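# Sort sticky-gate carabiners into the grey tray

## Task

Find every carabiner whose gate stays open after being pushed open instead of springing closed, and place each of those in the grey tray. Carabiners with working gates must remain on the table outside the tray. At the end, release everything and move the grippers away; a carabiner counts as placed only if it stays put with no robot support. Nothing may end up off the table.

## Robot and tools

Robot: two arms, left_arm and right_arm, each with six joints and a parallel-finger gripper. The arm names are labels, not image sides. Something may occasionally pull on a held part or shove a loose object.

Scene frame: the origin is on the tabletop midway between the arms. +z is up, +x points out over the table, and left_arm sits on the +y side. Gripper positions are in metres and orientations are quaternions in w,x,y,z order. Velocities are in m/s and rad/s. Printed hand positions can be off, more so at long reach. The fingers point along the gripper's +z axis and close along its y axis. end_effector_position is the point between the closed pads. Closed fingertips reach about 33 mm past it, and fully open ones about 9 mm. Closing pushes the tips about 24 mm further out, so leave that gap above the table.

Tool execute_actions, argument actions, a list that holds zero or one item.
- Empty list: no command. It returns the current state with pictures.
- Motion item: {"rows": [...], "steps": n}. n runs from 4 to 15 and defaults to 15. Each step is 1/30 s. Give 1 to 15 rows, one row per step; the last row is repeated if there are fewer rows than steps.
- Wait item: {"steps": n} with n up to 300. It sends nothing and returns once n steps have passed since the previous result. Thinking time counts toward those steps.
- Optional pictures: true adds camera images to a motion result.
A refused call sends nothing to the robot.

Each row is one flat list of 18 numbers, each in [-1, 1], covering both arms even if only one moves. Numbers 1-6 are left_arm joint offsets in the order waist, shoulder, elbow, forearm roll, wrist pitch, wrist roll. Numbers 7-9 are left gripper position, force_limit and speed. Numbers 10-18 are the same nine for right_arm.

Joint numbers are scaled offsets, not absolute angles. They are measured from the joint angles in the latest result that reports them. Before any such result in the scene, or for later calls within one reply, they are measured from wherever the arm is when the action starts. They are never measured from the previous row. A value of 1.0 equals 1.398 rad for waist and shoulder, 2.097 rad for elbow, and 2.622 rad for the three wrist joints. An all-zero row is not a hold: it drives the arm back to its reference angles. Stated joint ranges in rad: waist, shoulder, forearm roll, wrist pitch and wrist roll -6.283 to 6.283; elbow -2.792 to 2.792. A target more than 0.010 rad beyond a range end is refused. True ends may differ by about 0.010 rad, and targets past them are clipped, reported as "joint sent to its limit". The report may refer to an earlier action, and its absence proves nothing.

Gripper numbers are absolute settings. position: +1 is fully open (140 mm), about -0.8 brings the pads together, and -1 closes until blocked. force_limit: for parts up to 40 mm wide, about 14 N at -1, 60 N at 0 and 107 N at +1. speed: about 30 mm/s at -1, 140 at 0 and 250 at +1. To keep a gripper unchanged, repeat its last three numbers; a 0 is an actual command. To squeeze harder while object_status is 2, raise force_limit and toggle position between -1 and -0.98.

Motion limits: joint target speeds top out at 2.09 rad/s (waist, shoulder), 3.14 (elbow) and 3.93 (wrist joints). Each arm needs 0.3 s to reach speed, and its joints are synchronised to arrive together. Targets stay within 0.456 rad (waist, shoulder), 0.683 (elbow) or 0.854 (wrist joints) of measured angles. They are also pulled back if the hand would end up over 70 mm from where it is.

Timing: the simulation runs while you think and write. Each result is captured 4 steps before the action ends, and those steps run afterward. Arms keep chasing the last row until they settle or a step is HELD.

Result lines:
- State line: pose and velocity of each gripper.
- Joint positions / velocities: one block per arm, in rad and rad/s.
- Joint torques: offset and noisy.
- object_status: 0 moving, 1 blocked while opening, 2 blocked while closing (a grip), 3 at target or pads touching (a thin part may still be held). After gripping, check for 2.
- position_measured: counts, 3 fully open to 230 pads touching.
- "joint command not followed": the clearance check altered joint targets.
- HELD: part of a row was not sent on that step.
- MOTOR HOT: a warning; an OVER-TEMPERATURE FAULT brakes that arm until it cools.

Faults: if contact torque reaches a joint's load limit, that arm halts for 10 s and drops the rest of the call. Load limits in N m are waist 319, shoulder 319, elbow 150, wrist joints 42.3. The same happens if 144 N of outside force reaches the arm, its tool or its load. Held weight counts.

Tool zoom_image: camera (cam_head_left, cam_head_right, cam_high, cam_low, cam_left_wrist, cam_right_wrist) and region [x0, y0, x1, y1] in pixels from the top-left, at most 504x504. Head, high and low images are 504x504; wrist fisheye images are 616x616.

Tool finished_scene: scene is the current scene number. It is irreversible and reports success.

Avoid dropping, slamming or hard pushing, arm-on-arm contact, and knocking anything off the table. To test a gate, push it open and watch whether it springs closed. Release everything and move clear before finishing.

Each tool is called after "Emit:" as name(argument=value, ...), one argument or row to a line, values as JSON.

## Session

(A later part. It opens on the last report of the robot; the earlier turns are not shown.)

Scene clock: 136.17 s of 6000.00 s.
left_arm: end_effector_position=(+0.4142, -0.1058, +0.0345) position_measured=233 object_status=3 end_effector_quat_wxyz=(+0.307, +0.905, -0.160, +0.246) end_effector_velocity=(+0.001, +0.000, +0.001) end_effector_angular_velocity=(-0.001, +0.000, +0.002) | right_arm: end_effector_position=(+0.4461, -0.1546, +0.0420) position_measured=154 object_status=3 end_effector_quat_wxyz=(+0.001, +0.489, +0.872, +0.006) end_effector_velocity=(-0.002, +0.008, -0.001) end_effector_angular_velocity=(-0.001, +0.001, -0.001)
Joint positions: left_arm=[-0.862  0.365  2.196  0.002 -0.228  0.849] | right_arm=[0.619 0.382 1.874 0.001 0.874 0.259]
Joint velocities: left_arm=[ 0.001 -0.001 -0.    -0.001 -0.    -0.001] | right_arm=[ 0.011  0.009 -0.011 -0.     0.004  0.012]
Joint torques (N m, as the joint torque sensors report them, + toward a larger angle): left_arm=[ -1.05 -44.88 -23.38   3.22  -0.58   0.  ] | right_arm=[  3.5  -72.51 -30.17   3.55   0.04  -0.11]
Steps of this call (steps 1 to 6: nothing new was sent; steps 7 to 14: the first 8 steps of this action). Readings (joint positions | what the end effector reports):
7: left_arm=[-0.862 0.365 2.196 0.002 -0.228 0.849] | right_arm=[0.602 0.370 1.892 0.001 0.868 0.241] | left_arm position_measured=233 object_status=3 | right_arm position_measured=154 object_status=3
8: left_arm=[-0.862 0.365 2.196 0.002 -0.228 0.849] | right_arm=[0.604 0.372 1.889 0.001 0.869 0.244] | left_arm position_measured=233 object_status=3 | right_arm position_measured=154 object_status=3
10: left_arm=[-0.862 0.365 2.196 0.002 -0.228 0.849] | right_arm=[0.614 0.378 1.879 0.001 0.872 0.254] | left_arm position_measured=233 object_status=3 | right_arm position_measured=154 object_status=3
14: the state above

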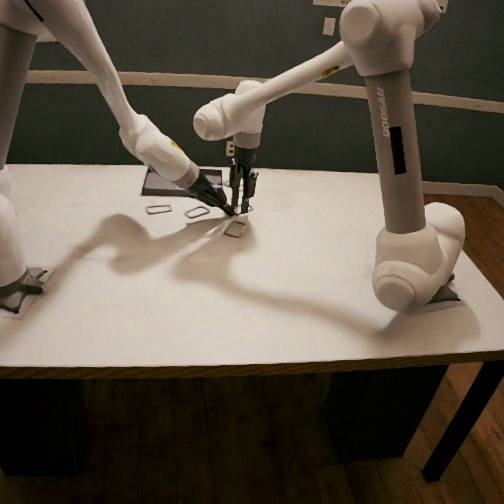

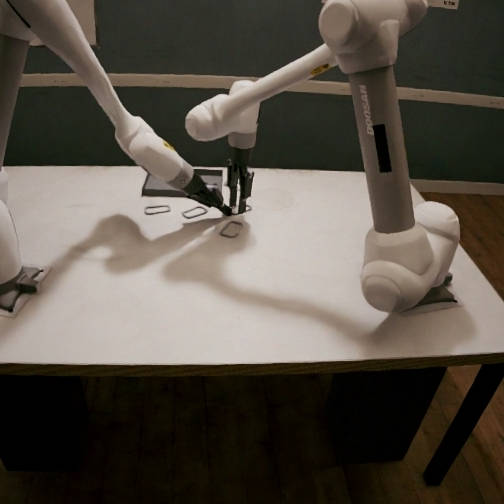

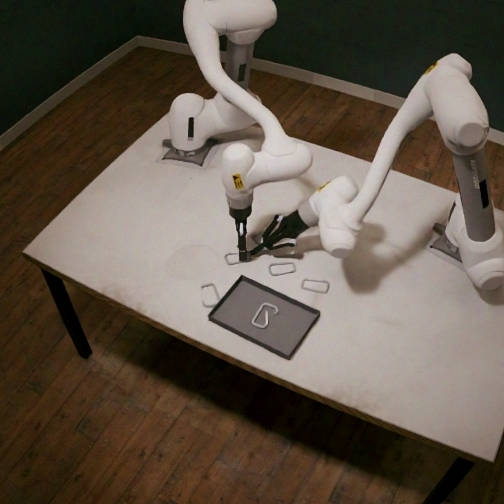

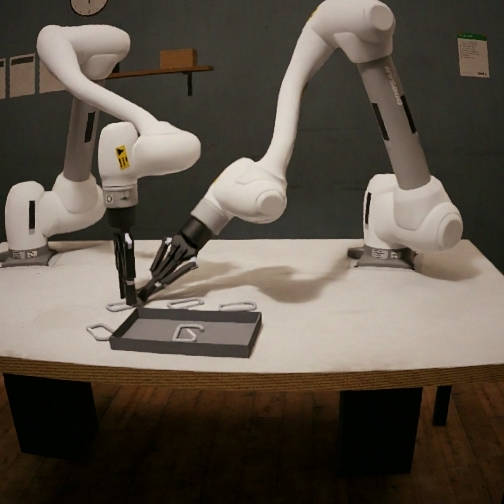

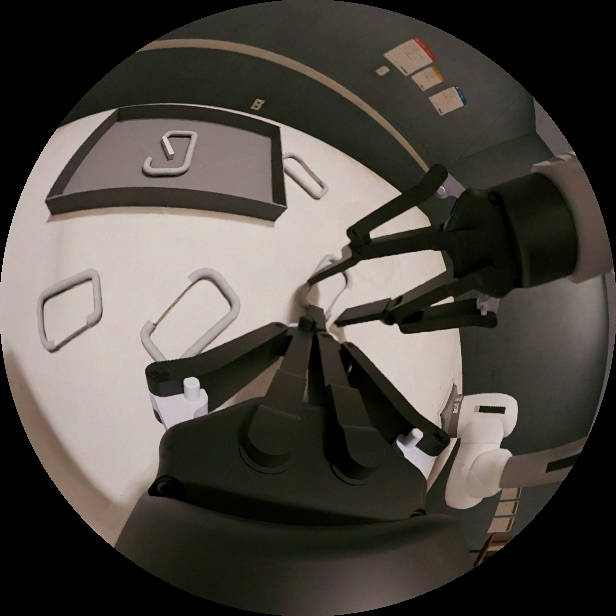

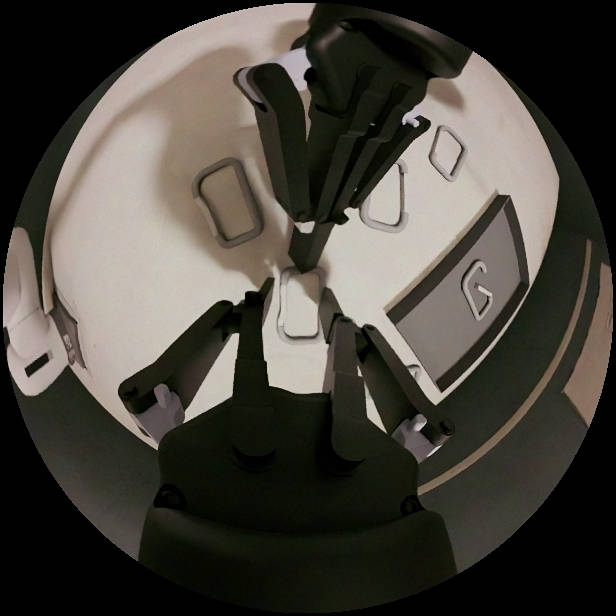

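Emit:
execute_actions(
  actions=[
    {"rows":[[0,-0.032,-0.008,0,0.024,0,-1,0,0,0,-0.02,-0.01,0,0.02,0,0.3,-0.2,0],[0,-0.032,-0.008,0,0.024,0,-1,0,0,0,-0.02,-0.01,0,0.02,0,0.3,-0.2,0],[0,-0.032,-0.008,0,0.024,0,-1,0,0,0,-0.02,-0.01,0,0.02,0,0.3,-0.2,0],[0,-0.032,-0.008,0,0.024,0,-1,0,0,0,-0.02,-0.01,0,0.02,0,0.3,-0.2,0],[0,-0.12,0.03,0,0.05,0,-1,0,0,0,-0.03,-0.015,0,0.03,0,0.3,-0.2,0]],"steps":15},
  ],
)

Emit:
execute_actions(
  actions=[
    {"rows":[[0.3,-0.06,-0.1,0,0.3,0,-1,0,0,0.089,-0.05,0.018,0,0.014,-0.082,0.3,-0.2,0]],"steps":15},
  ],
)

Emit:
execute_actions(
  actions=[
    {"rows":[[0.3,0,-0.05,0,0.15,0,-1,0,0,0,0,0,0,0,0,0.3,-0.2,0]],"steps":15},
  ],
  pictures=true,
)

Scene clock: 137.13 s of 6000.00 s.
left_arm: end_effector_position=(+0.3912, -0.0637, +0.0880) position_measured=233 object_status=3 end_effector_quat_wxyz=(+0.299, +0.909, -0.161, +0.240) end_effector_velocity=(-0.102, +0.190, +0.075) end_effector_angular_velocity=(+0.087, +0.048, +0.002) | right_arm: end_effector_position=(+0.4451, -0.1554, +0.0826) position_measured=91 object_status=0 end_effector_quat_wxyz=(+0.001, +0.489, +0.872, +0.004) end_effector_velocity=(-0.001, -0.003, +0.015) end_effector_angular_velocity=(-0.005, +0.005, -0.001)
Joint positions: left_arm=[-0.862  0.218  2.245  0.002 -0.109  0.849] | right_arm=[0.619 0.341 1.843 0.001 0.95  0.259]
Joint velocities: left_arm=[ 0.002 -0.408  0.283  0.     0.224 -0.   ] | right_arm=[-0.001 -0.015 -0.011 -0.     0.033 -0.001]
Joint torques (N m, as the joint torque sensors report them, + toward a larger angle): left_arm=[ -5.2  -24.97 -31.7    4.24  -2.22  -0.05] | right_arm=[  1.18 -66.88 -31.43   3.59  -0.55  -0.04]
Steps of this call (steps 1 to 4: the last 4 steps of your previous action; steps 5 to 15: the robot went on to your last target; steps 16 to 18: nothing new was sent; steps 19 to 29: the first 11 steps of this action). Readings (joint positions | what the end effector reports):
19: left_arm=[-0.862 0.365 2.196 0.002 -0.228 0.849] | right_arm=[0.620 0.382 1.873 0.001 0.874 0.260] | left_arm position_measured=233 object_status=3 | right_arm position_measured=154 object_status=0
20: left_arm=[-0.862 0.362 2.194 0.002 -0.224 0.849] | right_arm=[0.620 0.380 1.871 0.001 0.881 0.260] | left_arm position_measured=233 object_status=3 | right_arm position_measured=152 object_status=0
22: left_arm=[-0.862 0.340 2.186 0.002 -0.193 0.849] | right_arm=[0.620 0.364 1.859 0.001 0.908 0.260] | left_arm position_measured=233 object_status=3 | right_arm position_measured=136 object_status=0
26: left_arm=[-0.862 0.282 2.200 0.002 -0.143 0.849] | right_arm=[0.619 0.345 1.846 0.001 0.942 0.259] | left_arm position_measured=233 object_status=3 | right_arm position_measured=106 object_status=0
29: the state above

Scene clock: 137.63 s of 6000.00 s.
left_arm: end_effector_position=(+0.4700, +0.0364, +0.0989) position_measured=233 object_status=3 end_effector_quat_wxyz=(+0.207, +0.954, -0.085, +0.198) end_effector_velocity=(+0.230, +0.336, +0.050) end_effector_angular_velocity=(+0.519, +0.411, +0.567) | right_arm: end_effector_position=(+0.3612, -0.1319, +0.1110) position_measured=91 object_status=3 end_effector_quat_wxyz=(+0.000, +0.338, +0.941, +0.001) end_effector_velocity=(-0.028, +0.004, +0.006) end_effector_angular_velocity=(-0.005, +0.003, +0.116)
Joint positions: left_arm=[-0.69   0.164  2.172  0.002  0.225  0.849] | right_arm=[0.741 0.271 1.879 0.001 0.988 0.049]
Joint velocities: left_arm=[ 0.567 -0.112 -0.283 -0.     1.057  0.002] | right_arm=[ 0.039 -0.02   0.014 -0.001  0.012 -0.077]
Joint torques (N m, as the joint torque sensors report them, + toward a larger angle): left_arm=[  1.96 -47.98 -28.91   3.97  -1.07   0.08] | right_arm=[ -4.97 -55.46 -33.54   3.74  -0.56  -0.21]
Steps of this call (steps 1 to 4: the last 4 steps of your previous action; steps 5 to 15: the first 11 steps of this action, its rows measured from where the robot was after step 4). Readings (joint positions | what the end effector reports):
4: left_arm=[-0.862 0.199 2.258 0.002 -0.098 0.849] | right_arm=[0.619 0.340 1.842 0.001 0.952 0.259] | left_arm position_measured=233 object_status=3 | right_arm position_measured=91 object_status=0
5: left_arm=[-0.861 0.199 2.258 0.002 -0.097 0.849] | right_arm=[0.619 0.340 1.842 0.001 0.952 0.259] | left_arm position_measured=233 object_status=3 | right_arm position_measured=91 object_status=3
6: left_arm=[-0.858 0.198 2.256 0.002 -0.090 0.849] | right_arm=[0.622 0.338 1.843 0.001 0.954 0.252] | left_arm position_measured=233 object_status=3 | right_arm position_measured=91 object_status=3
8: left_arm=[-0.829 0.191 2.241 0.002 -0.034 0.849] | right_arm=[0.651 0.321 1.852 0.001 0.962 0.201] | left_arm position_measured=233 object_status=3 | right_arm position_measured=91 object_status=3
12: left_arm=[-0.747 0.175 2.201 0.002 0.118 0.849] | right_arm=[0.724 0.280 1.874 0.001 0.983 0.077] | left_arm position_measured=233 object_status=3 | right_arm position_measured=91 object_status=3
15: the state above

Scene clock: 138.13 s of 6000.00 s.
left_arm: end_effector_position=(+0.5654, +0.2170, +0.1135) position_measured=233 object_status=3 end_effector_quat_wxyz=(+0.101, +0.985, +0.059, +0.130) end_effector_velocity=(+0.143, +0.377, +0.014) end_effector_angular_velocity=(+0.222, +0.324, +0.611) | right_arm: end_effector_position=(+0.3597, -0.1317, +0.1114) position_measured=91 object_status=3 end_effector_quat_wxyz=(+0.000, +0.335, +0.942, +0.001) end_effector_velocity=(-0.000, -0.000, -0.000) end_effector_angular_velocity=(-0.000, -0.000, -0.000)
Joint positions: left_arm=[-0.392  0.146  2.074  0.002  0.59   0.849] | right_arm=[0.743 0.27  1.88  0.001 0.989 0.044]
Joint velocities: left_arm=[ 0.609  0.009 -0.139  0.     0.522 -0.002] | right_arm=[ 0.     0.    -0.    -0.     0.     0.001]
Joint torques (N m, as the joint torque sensors report them, + toward a larger angle): left_arm=[  0.06 -49.56 -30.98   4.31  -0.54   0.03] | right_arm=[  5.04 -64.96 -33.61   3.86  -0.15  -0.18]
Steps of this call (steps 1 to 4: the last 4 steps of your previous action; steps 5 to 15: the first 11 steps of this action, its rows measured from where the robot was after step 4). Readings (joint positions | what the end effector reports):
4: left_arm=[-0.613 0.149 2.134 0.002 0.368 0.849] | right_arm=[0.743 0.270 1.880 0.001 0.989 0.045] | left_arm position_measured=233 object_status=3 | right_arm position_measured=91 object_status=3
5: left_arm=[-0.594 0.145 2.124 0.002 0.404 0.849] | right_arm=[0.743 0.270 1.880 0.001 0.989 0.044] | left_arm position_measured=233 object_status=3 | right_arm position_measured=91 object_status=3
6: left_arm=[-0.575 0.143 2.116 0.002 0.434 0.849] | right_arm=[0.743 0.270 1.880 0.001 0.989 0.044] | left_arm position_measured=233 object_status=3 | right_arm position_measured=91 object_status=3
8: left_arm=[-0.535 0.143 2.107 0.002 0.468 0.849] | right_arm=[0.743 0.270 1.880 0.001 0.989 0.044] | left_arm position_measured=233 object_status=3 | right_arm position_measured=91 object_status=3
12: left_arm=[-0.454 0.145 2.089 0.002 0.537 0.849] | right_arm=[0.743 0.270 1.880 0.001 0.989 0.044] | left_arm position_measured=233 object_status=3 | right_arm position_measured=91 object_status=3
15: the state above

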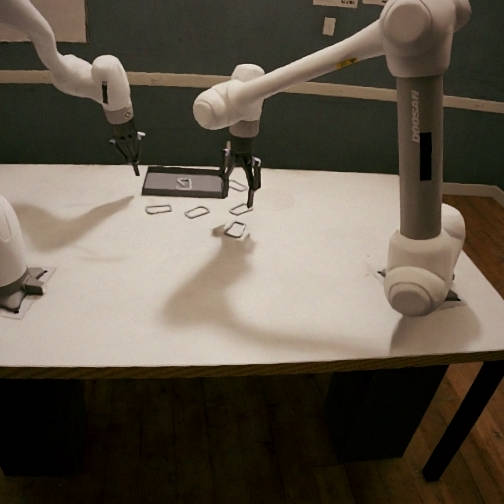

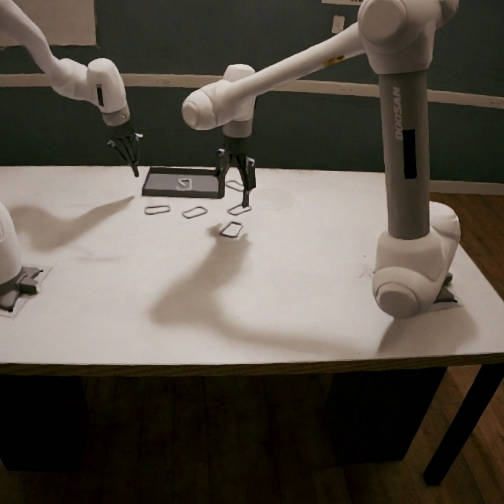

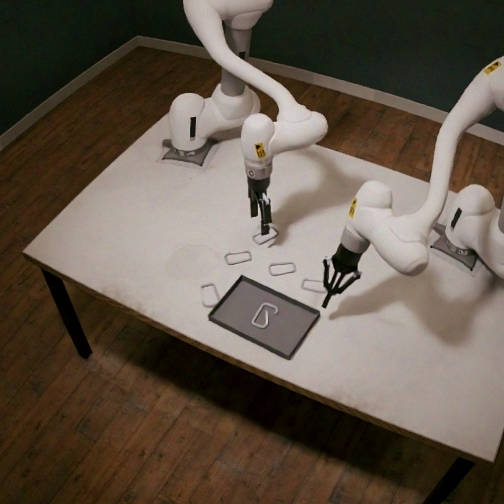

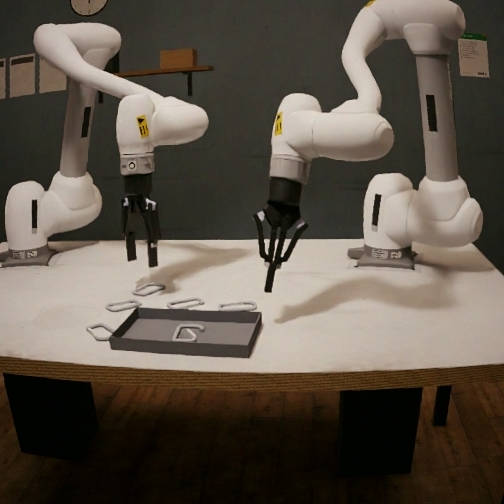

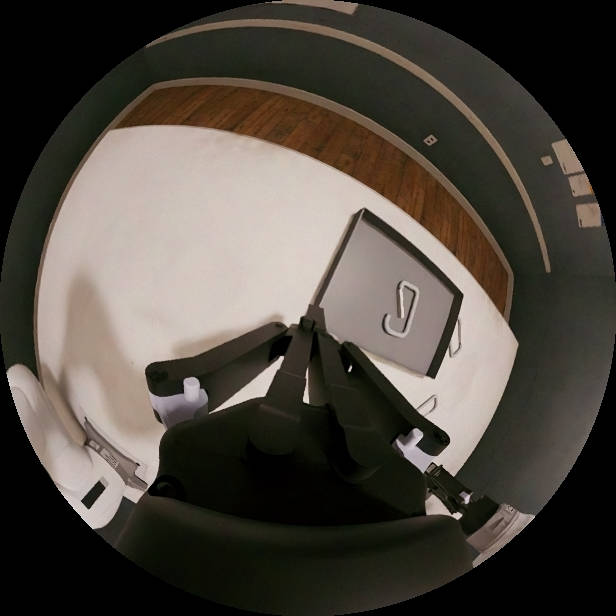

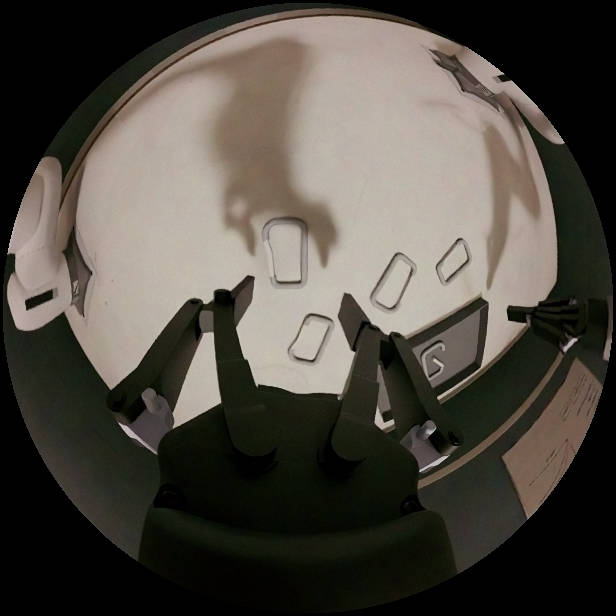

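Emit:
execute_actions(
  actions=[
    {"rows":[[0.25,0,-0.08,0,0.18,0,-1,0,0,0.0544,0.005,0.02,0,-0.01,0.029,0.3,-0.2,0],[0.25,0,-0.08,0,0.18,0,-1,0,0,0.0544,0.005,0.02,0,-0.01,0.029,0.3,-0.2,0],[0.25,0,-0.08,0,0.18,0,-1,0,0,0.0544,0.005,0.02,0,-0.01,0.029,0.3,-0.2,0],[0.25,0,-0.08,0,0.18,0,-1,0,0,0.0544,0.0265,0.0426,0,-0.0477,0.029,0.3,-0.2,0]],"steps":15},
  ],
)

Emit:
execute_actions(
  actions=[],
)

Emit:
zoom_image(
  camera="cam_right_wrist",
  region=[200, 200, 400, 400],
)

Scene clock: 138.80 s of 6000.00 s.
left_arm: end_effector_position=(+0.5999, +0.4336, +0.1717) position_measured=233 object_status=3 end_effector_quat_wxyz=(+0.008, +0.973, +0.229, +0.016) end_effector_velocity=(-0.009, +0.101, +0.061) end_effector_angular_velocity=(+0.046, +0.178, +0.162) | right_arm: end_effector_position=(+0.3080, -0.1241, +0.0502) position_measured=91 object_status=3 end_effector_quat_wxyz=(-0.000, +0.335, +0.942, +0.000) end_effector_velocity=(-0.006, +0.004, -0.024) end_effector_angular_velocity=(+0.021, -0.013, -0.001)
Joint positions: left_arm=[-0.05   0.146  1.913  0.002  1.048  0.849] | right_arm=[0.818 0.306 1.967 0.001 0.868 0.12 ]
Joint velocities: left_arm=[ 0.161 -0.002 -0.126 -0.001  0.312 -0.001] | right_arm=[ 0.012  0.016  0.033  0.    -0.074  0.013]
Joint torques (N m, as the joint torque sensors report them, + toward a larger angle): left_arm=[-14.85 -40.78 -29.6    3.74   0.02  -0.03] | right_arm=[  1.83 -70.34 -35.25   4.05  -0.18  -0.52]
Steps of this call (steps 1 to 4: the last 4 steps of your previous action; steps 5 to 9: the robot went on to your last target; steps 10 to 20: the first 11 steps of this action). Readings (joint positions | what the end effector reports):
10: left_arm=[-0.205 0.149 2.031 0.002 0.752 0.849] | right_arm=[0.743 0.270 1.880 0.001 0.989 0.045] | left_arm position_measured=233 object_status=3 | right_arm position_measured=91 object_status=3
11: left_arm=[-0.194 0.149 2.028 0.002 0.764 0.849] | right_arm=[0.746 0.270 1.882 0.001 0.988 0.049] | left_arm position_measured=233 object_status=3 | right_arm position_measured=91 object_status=3
13: left_arm=[-0.160 0.149 2.003 0.002 0.827 0.849] | right_arm=[0.775 0.273 1.898 0.001 0.978 0.077] | left_arm position_measured=233 object_status=3 | right_arm position_measured=91 object_status=3
17: left_arm=[-0.084 0.147 1.940 0.002 0.981 0.849] | right_arm=[0.814 0.298 1.953 0.001 0.895 0.115] | left_arm position_measured=233 object_status=3 | right_arm position_measured=91 object_status=3
20: the state above

Scene clock: 138.93 s of 6000.00 s.
left_arm: end_effector_position=(+0.5994, +0.4376, +0.1742) position_measured=233 object_status=3 end_effector_quat_wxyz=(+0.006, +0.973, +0.232, +0.013) end_effector_velocity=(-0.000, +0.007, +0.004) end_effector_angular_velocity=(+0.004, +0.014, +0.010) | right_arm: end_effector_position=(+0.3075, -0.1241, +0.0487) position_measured=91 object_status=3 end_effector_quat_wxyz=(-0.000, +0.335, +0.942, +0.001) end_effector_velocity=(-0.001, -0.000, -0.003) end_effector_angular_velocity=(+0.003, -0.002, +0.001)
Joint positions: left_arm=[-0.044  0.146  1.907  0.002  1.06   0.849] | right_arm=[0.819 0.307 1.969 0.001 0.864 0.12 ]
Joint velocities: left_arm=[ 0.011  0.001 -0.01   0.001  0.023  0.001] | right_arm=[ 0.002 -0.     0.006 -0.    -0.01   0.001]
Joint torques (N m, as the joint torque sensors report them, + toward a larger angle): left_arm=[ -1.12 -50.31 -34.71   4.69   0.19   0.09] | right_arm=[  2.6  -63.88 -30.83   3.53   0.04  -0.58]
Kept back: nothing.
Steps of this call (steps 1 to 4: the last 4 steps of your previous action). Readings (joint positions | what the end effector reports):
1: left_arm=[-0.046 0.146 1.910 0.002 1.055 0.849] | right_arm=[0.819 0.307 1.968 0.001 0.867 0.120] | left_arm position_measured=233 object_status=3 | right_arm position_measured=91 object_status=3
2: left_arm=[-0.045 0.146 1.908 0.002 1.058 0.849] | right_arm=[0.819 0.307 1.968 0.001 0.866 0.120] | left_arm position_measured=233 object_status=3 | right_arm position_measured=91 object_status=3
4: the state above

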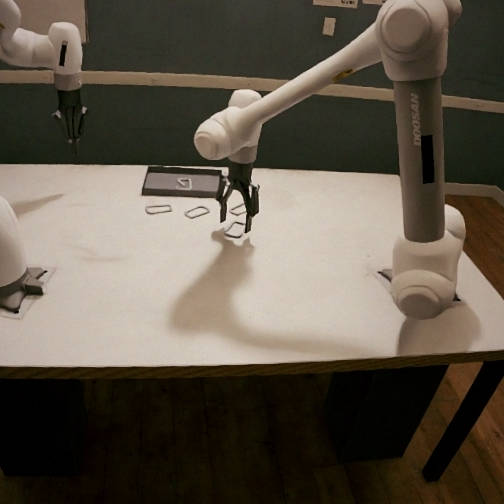

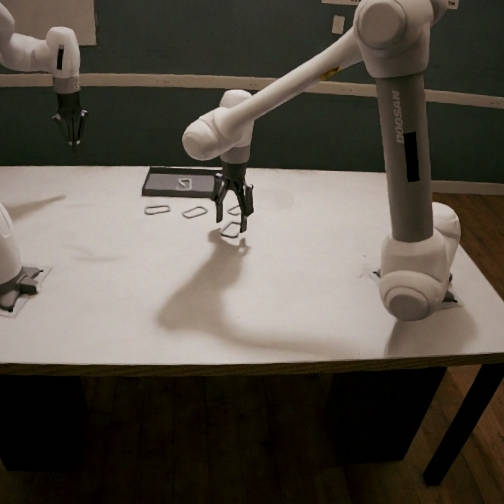

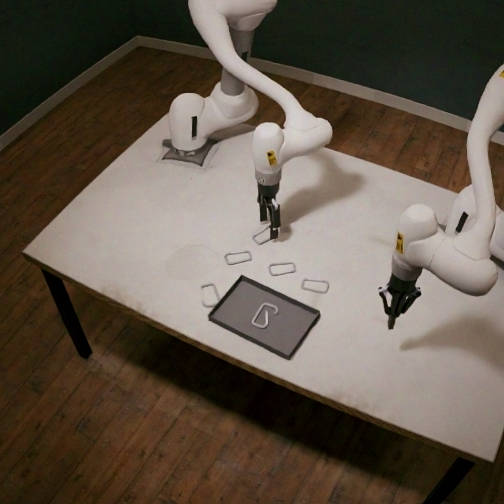

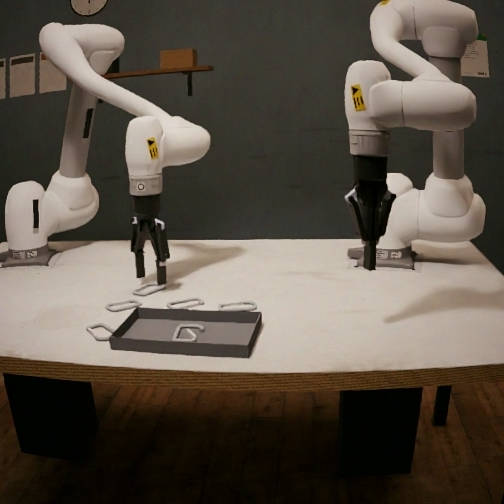

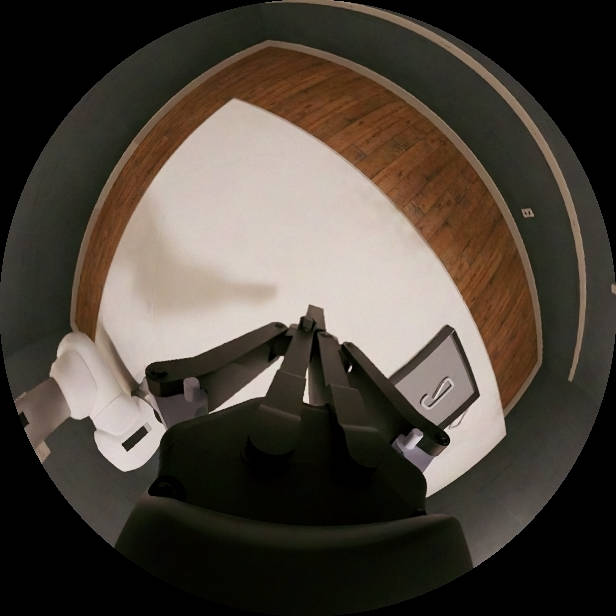

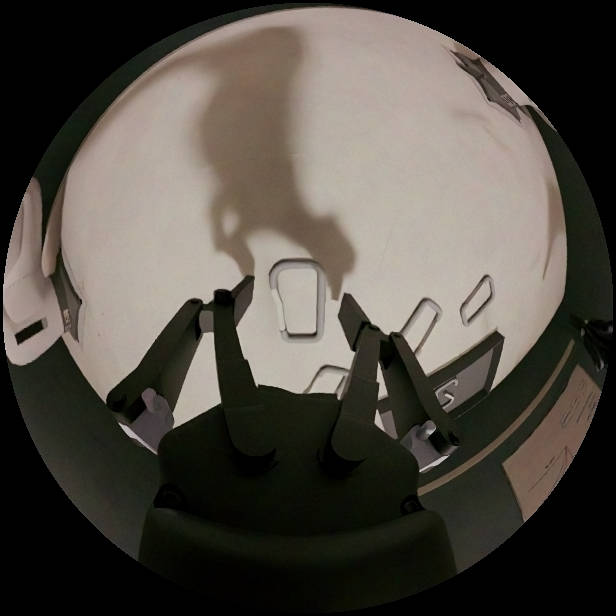

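Region (200, 200, 400, 400) of cam_right_wrist's 616x616 image, scaled by 2.520, with more detail than that image has.

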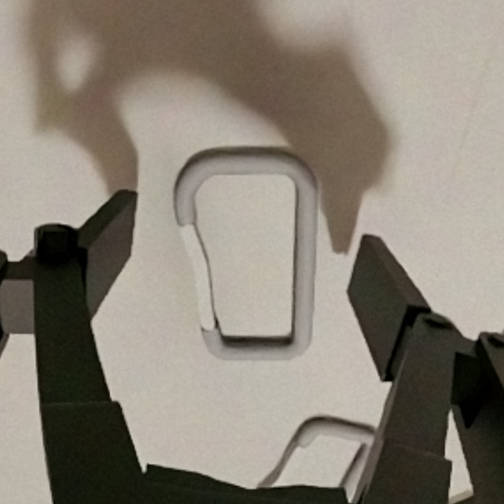

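Emit:
execute_actions(
  actions=[
    {"rows":[[0,0,0,0,0,0,-1,0,0,-0.0118,-0.0019,0.002,0,0,-0.0063,0.3,-0.2,0],[0,0,0,0,0,0,-1,0,0,-0.0118,-0.0019,0.002,0,0,-0.0063,0.3,-0.2,0],[0,0,0,0,0,0,-1,0,0,-0.0118,-0.0019,0.002,0,0,-0.0063,0.3,-0.2,0],[0,0,0,0,0,0,-1,0,0,-0.0118,-0.0019,0.002,0,0,-0.0063,0.3,-0.2,0],[0,0,0,0,0,0,-1,0,0,-0.0118,0.0063,0.0062,0,-0.0082,-0.0063,0.3,-0.2,0],[0,0,0,0,0,0,-1,0,0,-0.0118,0.0063,0.0062,0,-0.0082,-0.0063,0.3,-0.2,0],[0,0,0,0,0,0,-1,0,0,-0.0118,0.0063,0.0062,0,-0.0082,-0.0063,0.3,-0.2,0],[0,0,0,0,0,0,-1,0,0,-0.0118,0.0063,0.0062,0,-0.0082,-0.0063,0.3,-0.2,0],[0,0,0,0,0,0,-1,0,0,-0.0118,0.0063,0.0062,0,-0.0082,-0.0063,-0.2,-0.2,0]],"steps":15},
  ],
)

Emit:
execute_actions(
  actions=[
    {"rows":[[0,0,0,0,0,0,-1,0,0,0,0,0,0,0,0,-0.2,-0.2,0]],"steps":6},
  ],
)

Scene clock: 139.77 s of 6000.00 s.
left_arm: end_effector_position=(+0.5994, +0.4376, +0.1742) position_measured=233 object_status=3 end_effector_quat_wxyz=(+0.006, +0.973, +0.232, +0.013) end_effector_velocity=(+0.000, -0.001, +0.000) end_effector_angular_velocity=(-0.001, -0.002, -0.001) | right_arm: end_effector_position=(+0.3146, -0.1314, +0.0386) position_measured=101 object_status=0 end_effector_quat_wxyz=(-0.000, +0.335, +0.942, +0.001) end_effector_velocity=(+0.002, -0.001, -0.010) end_effector_angular_velocity=(+0.003, -0.002, -0.001)
Joint positions: left_arm=[-0.044  0.146  1.907  0.002  1.061  0.849] | right_arm=[0.803 0.315 1.981 0.001 0.844 0.104]
Joint velocities: left_arm=[-0.001 -0.     0.    -0.    -0.001  0.   ] | right_arm=[-0.003  0.01   0.008  0.    -0.021 -0.003]
Joint torques (N m, as the joint torque sensors report them, + toward a larger angle): left_arm=[ -1.38 -49.81 -35.58   4.72   0.58  -0.06] | right_arm=[  3.43 -65.67 -29.63   3.38   0.11  -0.94]
Steps of this call (steps 1 to 14: the robot went on to your last target; steps 15 to 25: the first 11 steps of this action). Readings (joint positions | what the end effector reports):
15: left_arm=[-0.043 0.146 1.907 0.002 1.062 0.849] | right_arm=[0.819 0.307 1.969 0.001 0.864 0.120] | left_arm position_measured=233 object_status=3 | right_arm position_measured=91 object_status=3
16: left_arm=[-0.043 0.146 1.907 0.002 1.062 0.849] | right_arm=[0.817 0.307 1.970 0.001 0.864 0.118] | left_arm position_measured=233 object_status=3 | right_arm position_measured=91 object_status=3
18: left_arm=[-0.043 0.146 1.907 0.002 1.062 0.849] | right_arm=[0.808 0.306 1.972 0.001 0.864 0.109] | left_arm position_measured=233 object_status=3 | right_arm position_measured=91 object_status=3
22: left_arm=[-0.043 0.146 1.907 0.002 1.061 0.849] | right_arm=[0.803 0.312 1.979 0.001 0.849 0.105] | left_arm position_measured=233 object_status=3 | right_arm position_measured=91 object_status=3
25: the state above

Scene clock: 139.97 s of 6000.00 s.
left_arm: end_effector_position=(+0.5994, +0.4376, +0.1742) position_measured=233 object_status=3 end_effector_quat_wxyz=(+0.006, +0.973, +0.232, +0.013) end_effector_velocity=(-0.000, -0.000, +0.000) end_effector_angular_velocity=(-0.000, -0.000, -0.001) | right_arm: end_effector_position=(+0.3149, -0.1312, +0.0382) position_measured=145 object_status=0 end_effector_quat_wxyz=(-0.000, +0.335, +0.942, +0.001) end_effector_velocity=(-0.000, -0.000, -0.000) end_effector_angular_velocity=(-0.000, +0.001, +0.000)
Joint positions: left_arm=[-0.044  0.146  1.907  0.002  1.06   0.849] | right_arm=[0.803 0.316 1.981 0.001 0.843 0.104]
Joint velocities: left_arm=[-0.001 -0.001  0.    -0.     0.     0.001] | right_arm=[ 0.    -0.     0.001  0.    -0.    -0.   ]
Joint torques (N m, as the joint torque sensors report them, + toward a larger angle): left_arm=[ -0.13 -50.84 -35.06   4.72   0.11   0.02] | right_arm=[ 2.11 -6.54  1.93  3.96 -2.94  0.46]
Steps of this call (steps 1 to 4: the last 4 steps of your previous action; steps 5 to 6: the first 2 steps of this action, its rows measured from where the robot was after step 4). Readings (joint positions | what the end effector reports):
4: left_arm=[-0.044 0.146 1.907 0.002 1.060 0.849] | right_arm=[0.803 0.316 1.982 0.001 0.843 0.104] | left_arm position_measured=233 object_status=3 | right_arm position_measured=132 object_status=0
5: left_arm=[-0.044 0.146 1.907 0.002 1.060 0.849] | right_arm=[0.803 0.316 1.981 0.001 0.843 0.104] | left_arm position_measured=233 object_status=3 | right_arm position_measured=139 object_status=0
6: the state above

Emit:
execute_actions(
  actions=[
    {"rows":[[0,0,0,0,0,0,-1,0,0,0,-0.002,-0.001,0,0.002,0,-0.2,-0.2,0],[0,0,0,0,0,0,-1,0,0,0,-0.003,-0.0015,0,0.003,0,-0.42,-0.2,-0.5],[0,0,0,0,0,0,-1,0,0,0,-0.004,-0.002,0,0.004,0,-0.42,-0.2,-0.5]],"steps":15},
  ],
  pictures=true,
)

Emit:
zoom_image(
  camera="cam_right_wrist",
  region=[200, 200, 400, 400],
)

Scene clock: 140.50 s of 6000.00 s.
left_arm: end_effector_position=(+0.5994, +0.4376, +0.1742) position_measured=233 object_status=3 end_effector_quat_wxyz=(+0.006, +0.973, +0.232, +0.013) end_effector_velocity=(+0.000, +0.001, -0.000) end_effector_angular_velocity=(+0.000, +0.001, +0.003) | right_arm: end_effector_position=(+0.3149, -0.1312, +0.0431) position_measured=182 object_status=0 end_effector_quat_wxyz=(-0.000, +0.335, +0.942, +0.000) end_effector_velocity=(+0.000, +0.001, +0.003) end_effector_angular_velocity=(+0.003, -0.002, -0.001)
Joint positions: left_arm=[-0.044  0.146  1.907  0.002  1.06   0.849] | right_arm=[0.803 0.31  1.977 0.001 0.853 0.104]
Joint velocities: left_arm=[ 0.002  0.001  0.    -0.     0.    -0.001] | right_arm=[ 0.    -0.003 -0.002  0.001  0.002  0.001]
Joint torques (N m, as the joint torque sensors report them, + toward a larger angle): left_arm=[  0.32 -50.46 -35.24   4.7    0.05   0.09] | right_arm=[  2.33 -63.24 -29.74   3.24  -0.49  -0.22]
Steps of this call (steps 1 to 4: the last 4 steps of your previous action; step 5: the robot went on to your last target; steps 6 to 16: the first 11 steps of this action). Readings (joint positions | what the end effector reports):
6: left_arm=[-0.044 0.146 1.907 0.002 1.060 0.849] | right_arm=[0.803 0.316 1.981 0.001 0.843 0.104] | left_arm position_measured=233 object_status=3 | right_arm position_measured=146 object_status=2
7: left_arm=[-0.044 0.146 1.907 0.002 1.060 0.849] | right_arm=[0.803 0.315 1.981 0.001 0.844 0.104] | left_arm position_measured=233 object_status=3 | right_arm position_measured=146 object_status=0
9: left_arm=[-0.044 0.146 1.907 0.002 1.060 0.849] | right_arm=[0.803 0.313 1.980 0.001 0.849 0.104] | left_arm position_measured=233 object_status=3 | right_arm position_measured=160 object_status=0
13: left_arm=[-0.044 0.146 1.907 0.002 1.060 0.849] | right_arm=[0.803 0.311 1.978 0.001 0.853 0.104] | left_arm position_measured=233 object_status=3 | right_arm position_measured=179 object_status=0
16: the state above

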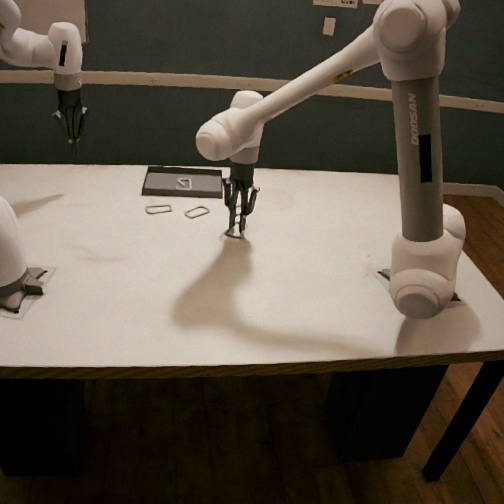

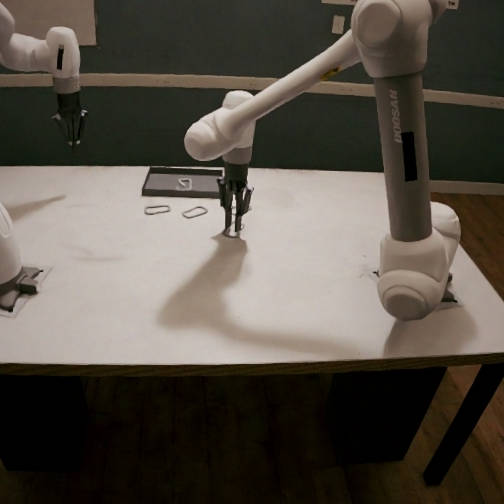

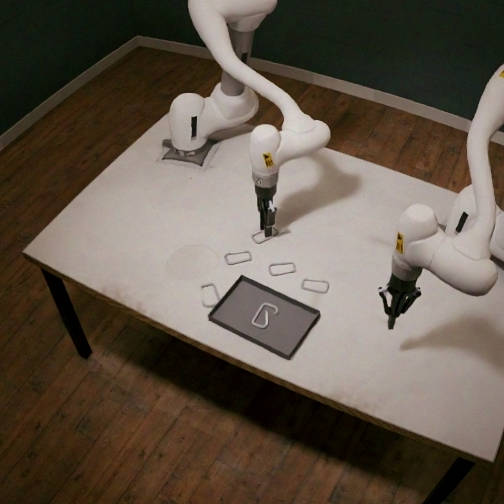

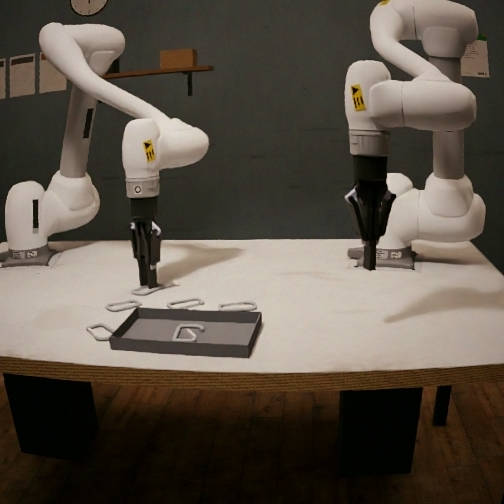

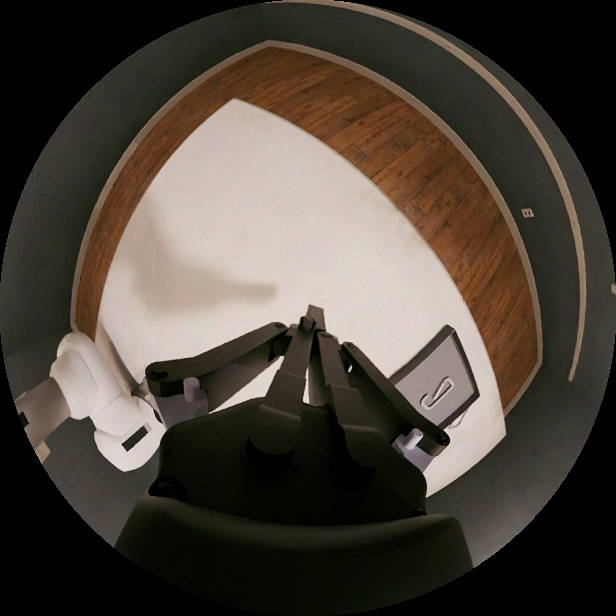

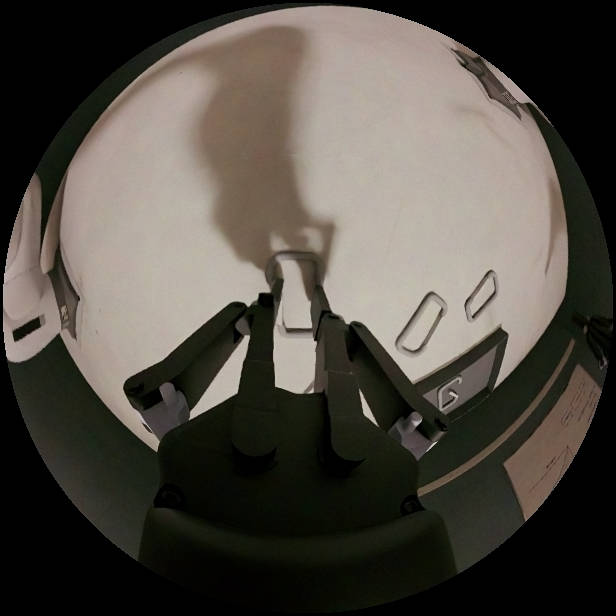

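Region (200, 200, 400, 400) of cam_right_wrist's 616x616 image, scaled by 2.520, with more detail than that image has.

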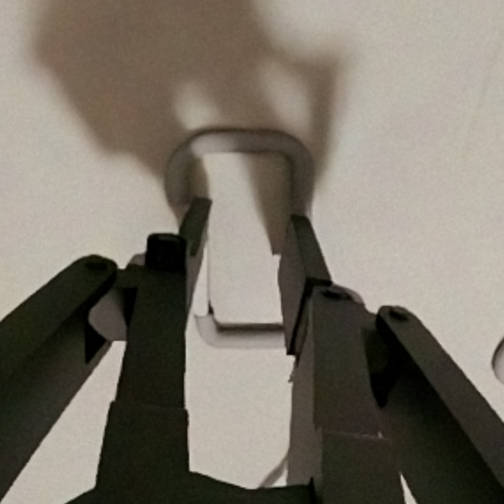

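Emit:
execute_actions(
  actions=[
    {"rows":[[0,0,0,0,0,0,-1,0,0,0,-0.002,-0.001,0,0.002,0,0.3,-0.2,0]],"steps":12},
  ],
  pictures=true,
)

Emit:
zoom_image(
  camera="cam_right_wrist",
  region=[200, 200, 400, 400],
)

Scene clock: 141.03 s of 6000.00 s.
left_arm: end_effector_position=(+0.5994, +0.4376, +0.1742) position_measured=233 object_status=3 end_effector_quat_wxyz=(+0.006, +0.973, +0.232, +0.013) end_effector_velocity=(+0.000, +0.001, -0.001) end_effector_angular_velocity=(+0.001, +0.001, +0.001) | right_arm: end_effector_position=(+0.3149, -0.1311, +0.0456) position_measured=134 object_status=0 end_effector_quat_wxyz=(-0.000, +0.335, +0.942, +0.000) end_effector_velocity=(-0.000, +0.000, +0.001) end_effector_angular_velocity=(-0.000, +0.000, +0.000)
Joint positions: left_arm=[-0.044  0.146  1.907  0.002  1.06   0.849] | right_arm=[0.803 0.308 1.975 0.001 0.858 0.104]
Joint velocities: left_arm=[ 0.002  0.002  0.     0.001 -0.     0.001] | right_arm=[ 0.    -0.002 -0.001  0.     0.003 -0.   ]
Joint torques (N m, as the joint torque sensors report them, + toward a larger angle): left_arm=[ -0.51 -50.85 -35.36   4.79   0.04   0.01] | right_arm=[  4.26 -62.7  -31.1    3.33  -0.24  -0.25]
Steps of this call (steps 1 to 4: the last 4 steps of your previous action; steps 5 to 8: the robot went on to your last target; steps 9 to 16: the first 8 steps of this action). Readings (joint positions | what the end effector reports):
9: left_arm=[-0.044 0.146 1.907 0.002 1.060 0.849] | right_arm=[0.803 0.310 1.977 0.001 0.853 0.104] | left_arm position_measured=233 object_status=3 | right_arm position_measured=182 object_status=0
10: left_arm=[-0.044 0.146 1.907 0.002 1.060 0.849] | right_arm=[0.803 0.309 1.977 0.001 0.855 0.104] | left_arm position_measured=233 object_status=3 | right_arm position_measured=179 object_status=0
12: left_arm=[-0.044 0.146 1.907 0.002 1.060 0.849] | right_arm=[0.803 0.308 1.976 0.001 0.857 0.104] | left_arm position_measured=233 object_status=3 | right_arm position_measured=164 object_status=0
16: the state above

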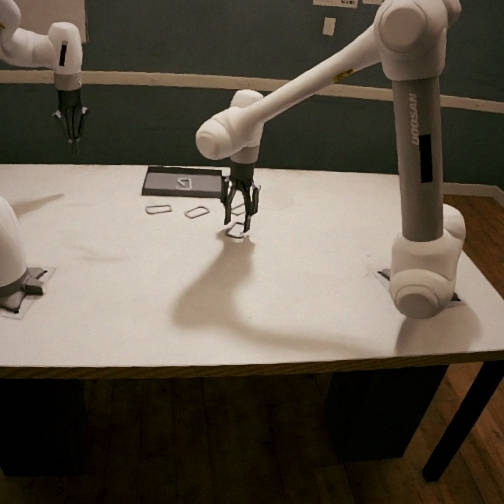

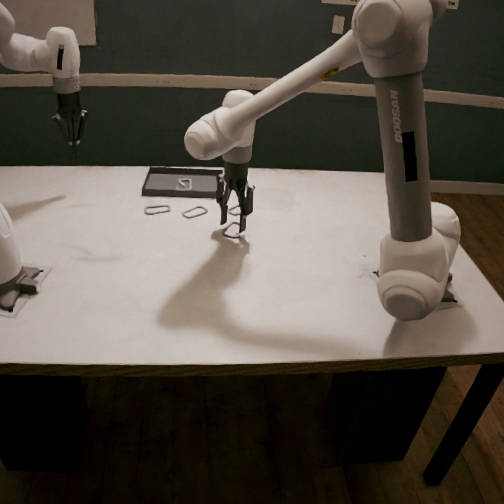

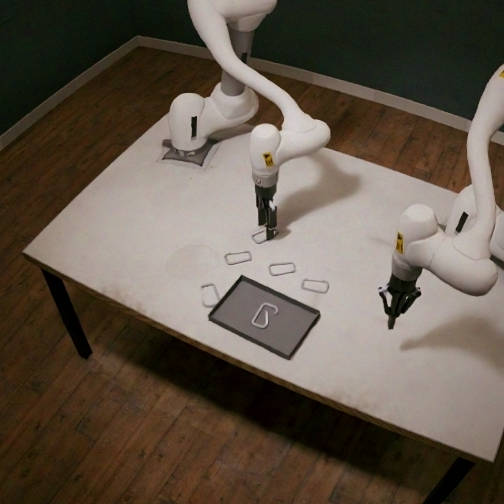

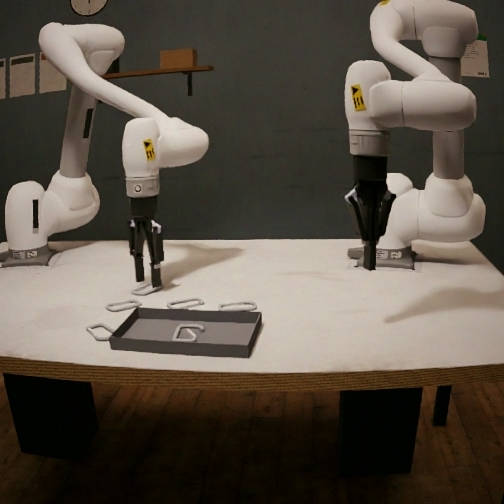

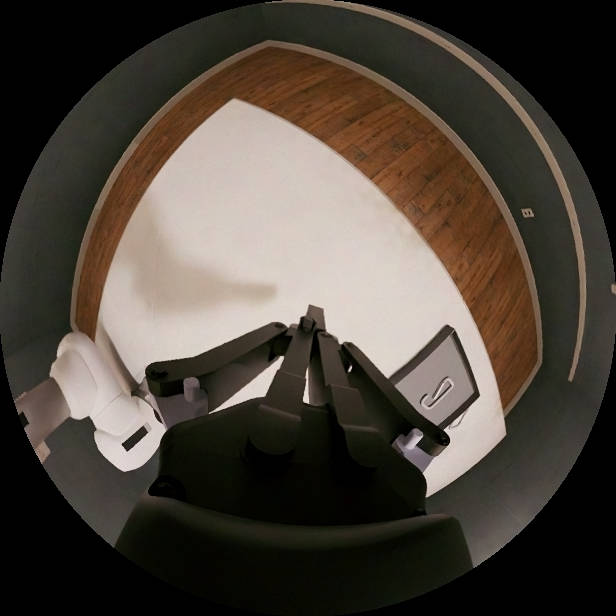

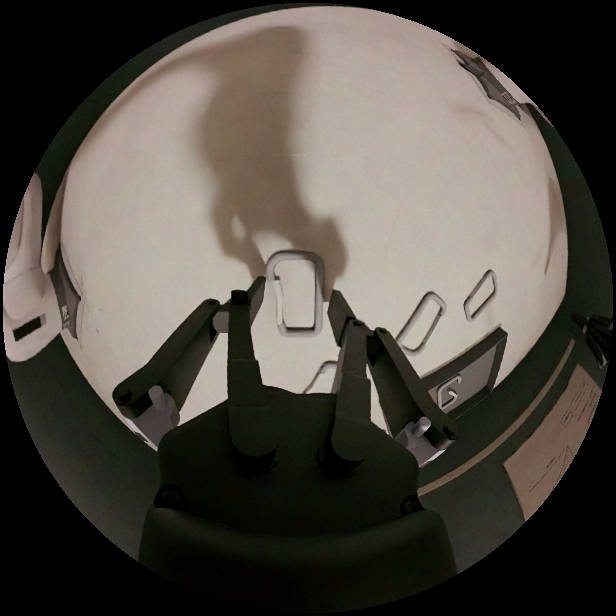

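Region (200, 200, 400, 400) of cam_right_wrist's 616x616 image, scaled by 2.520, with more detail than that image has.

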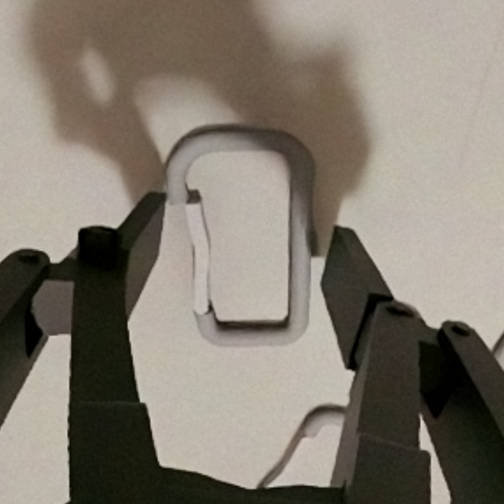

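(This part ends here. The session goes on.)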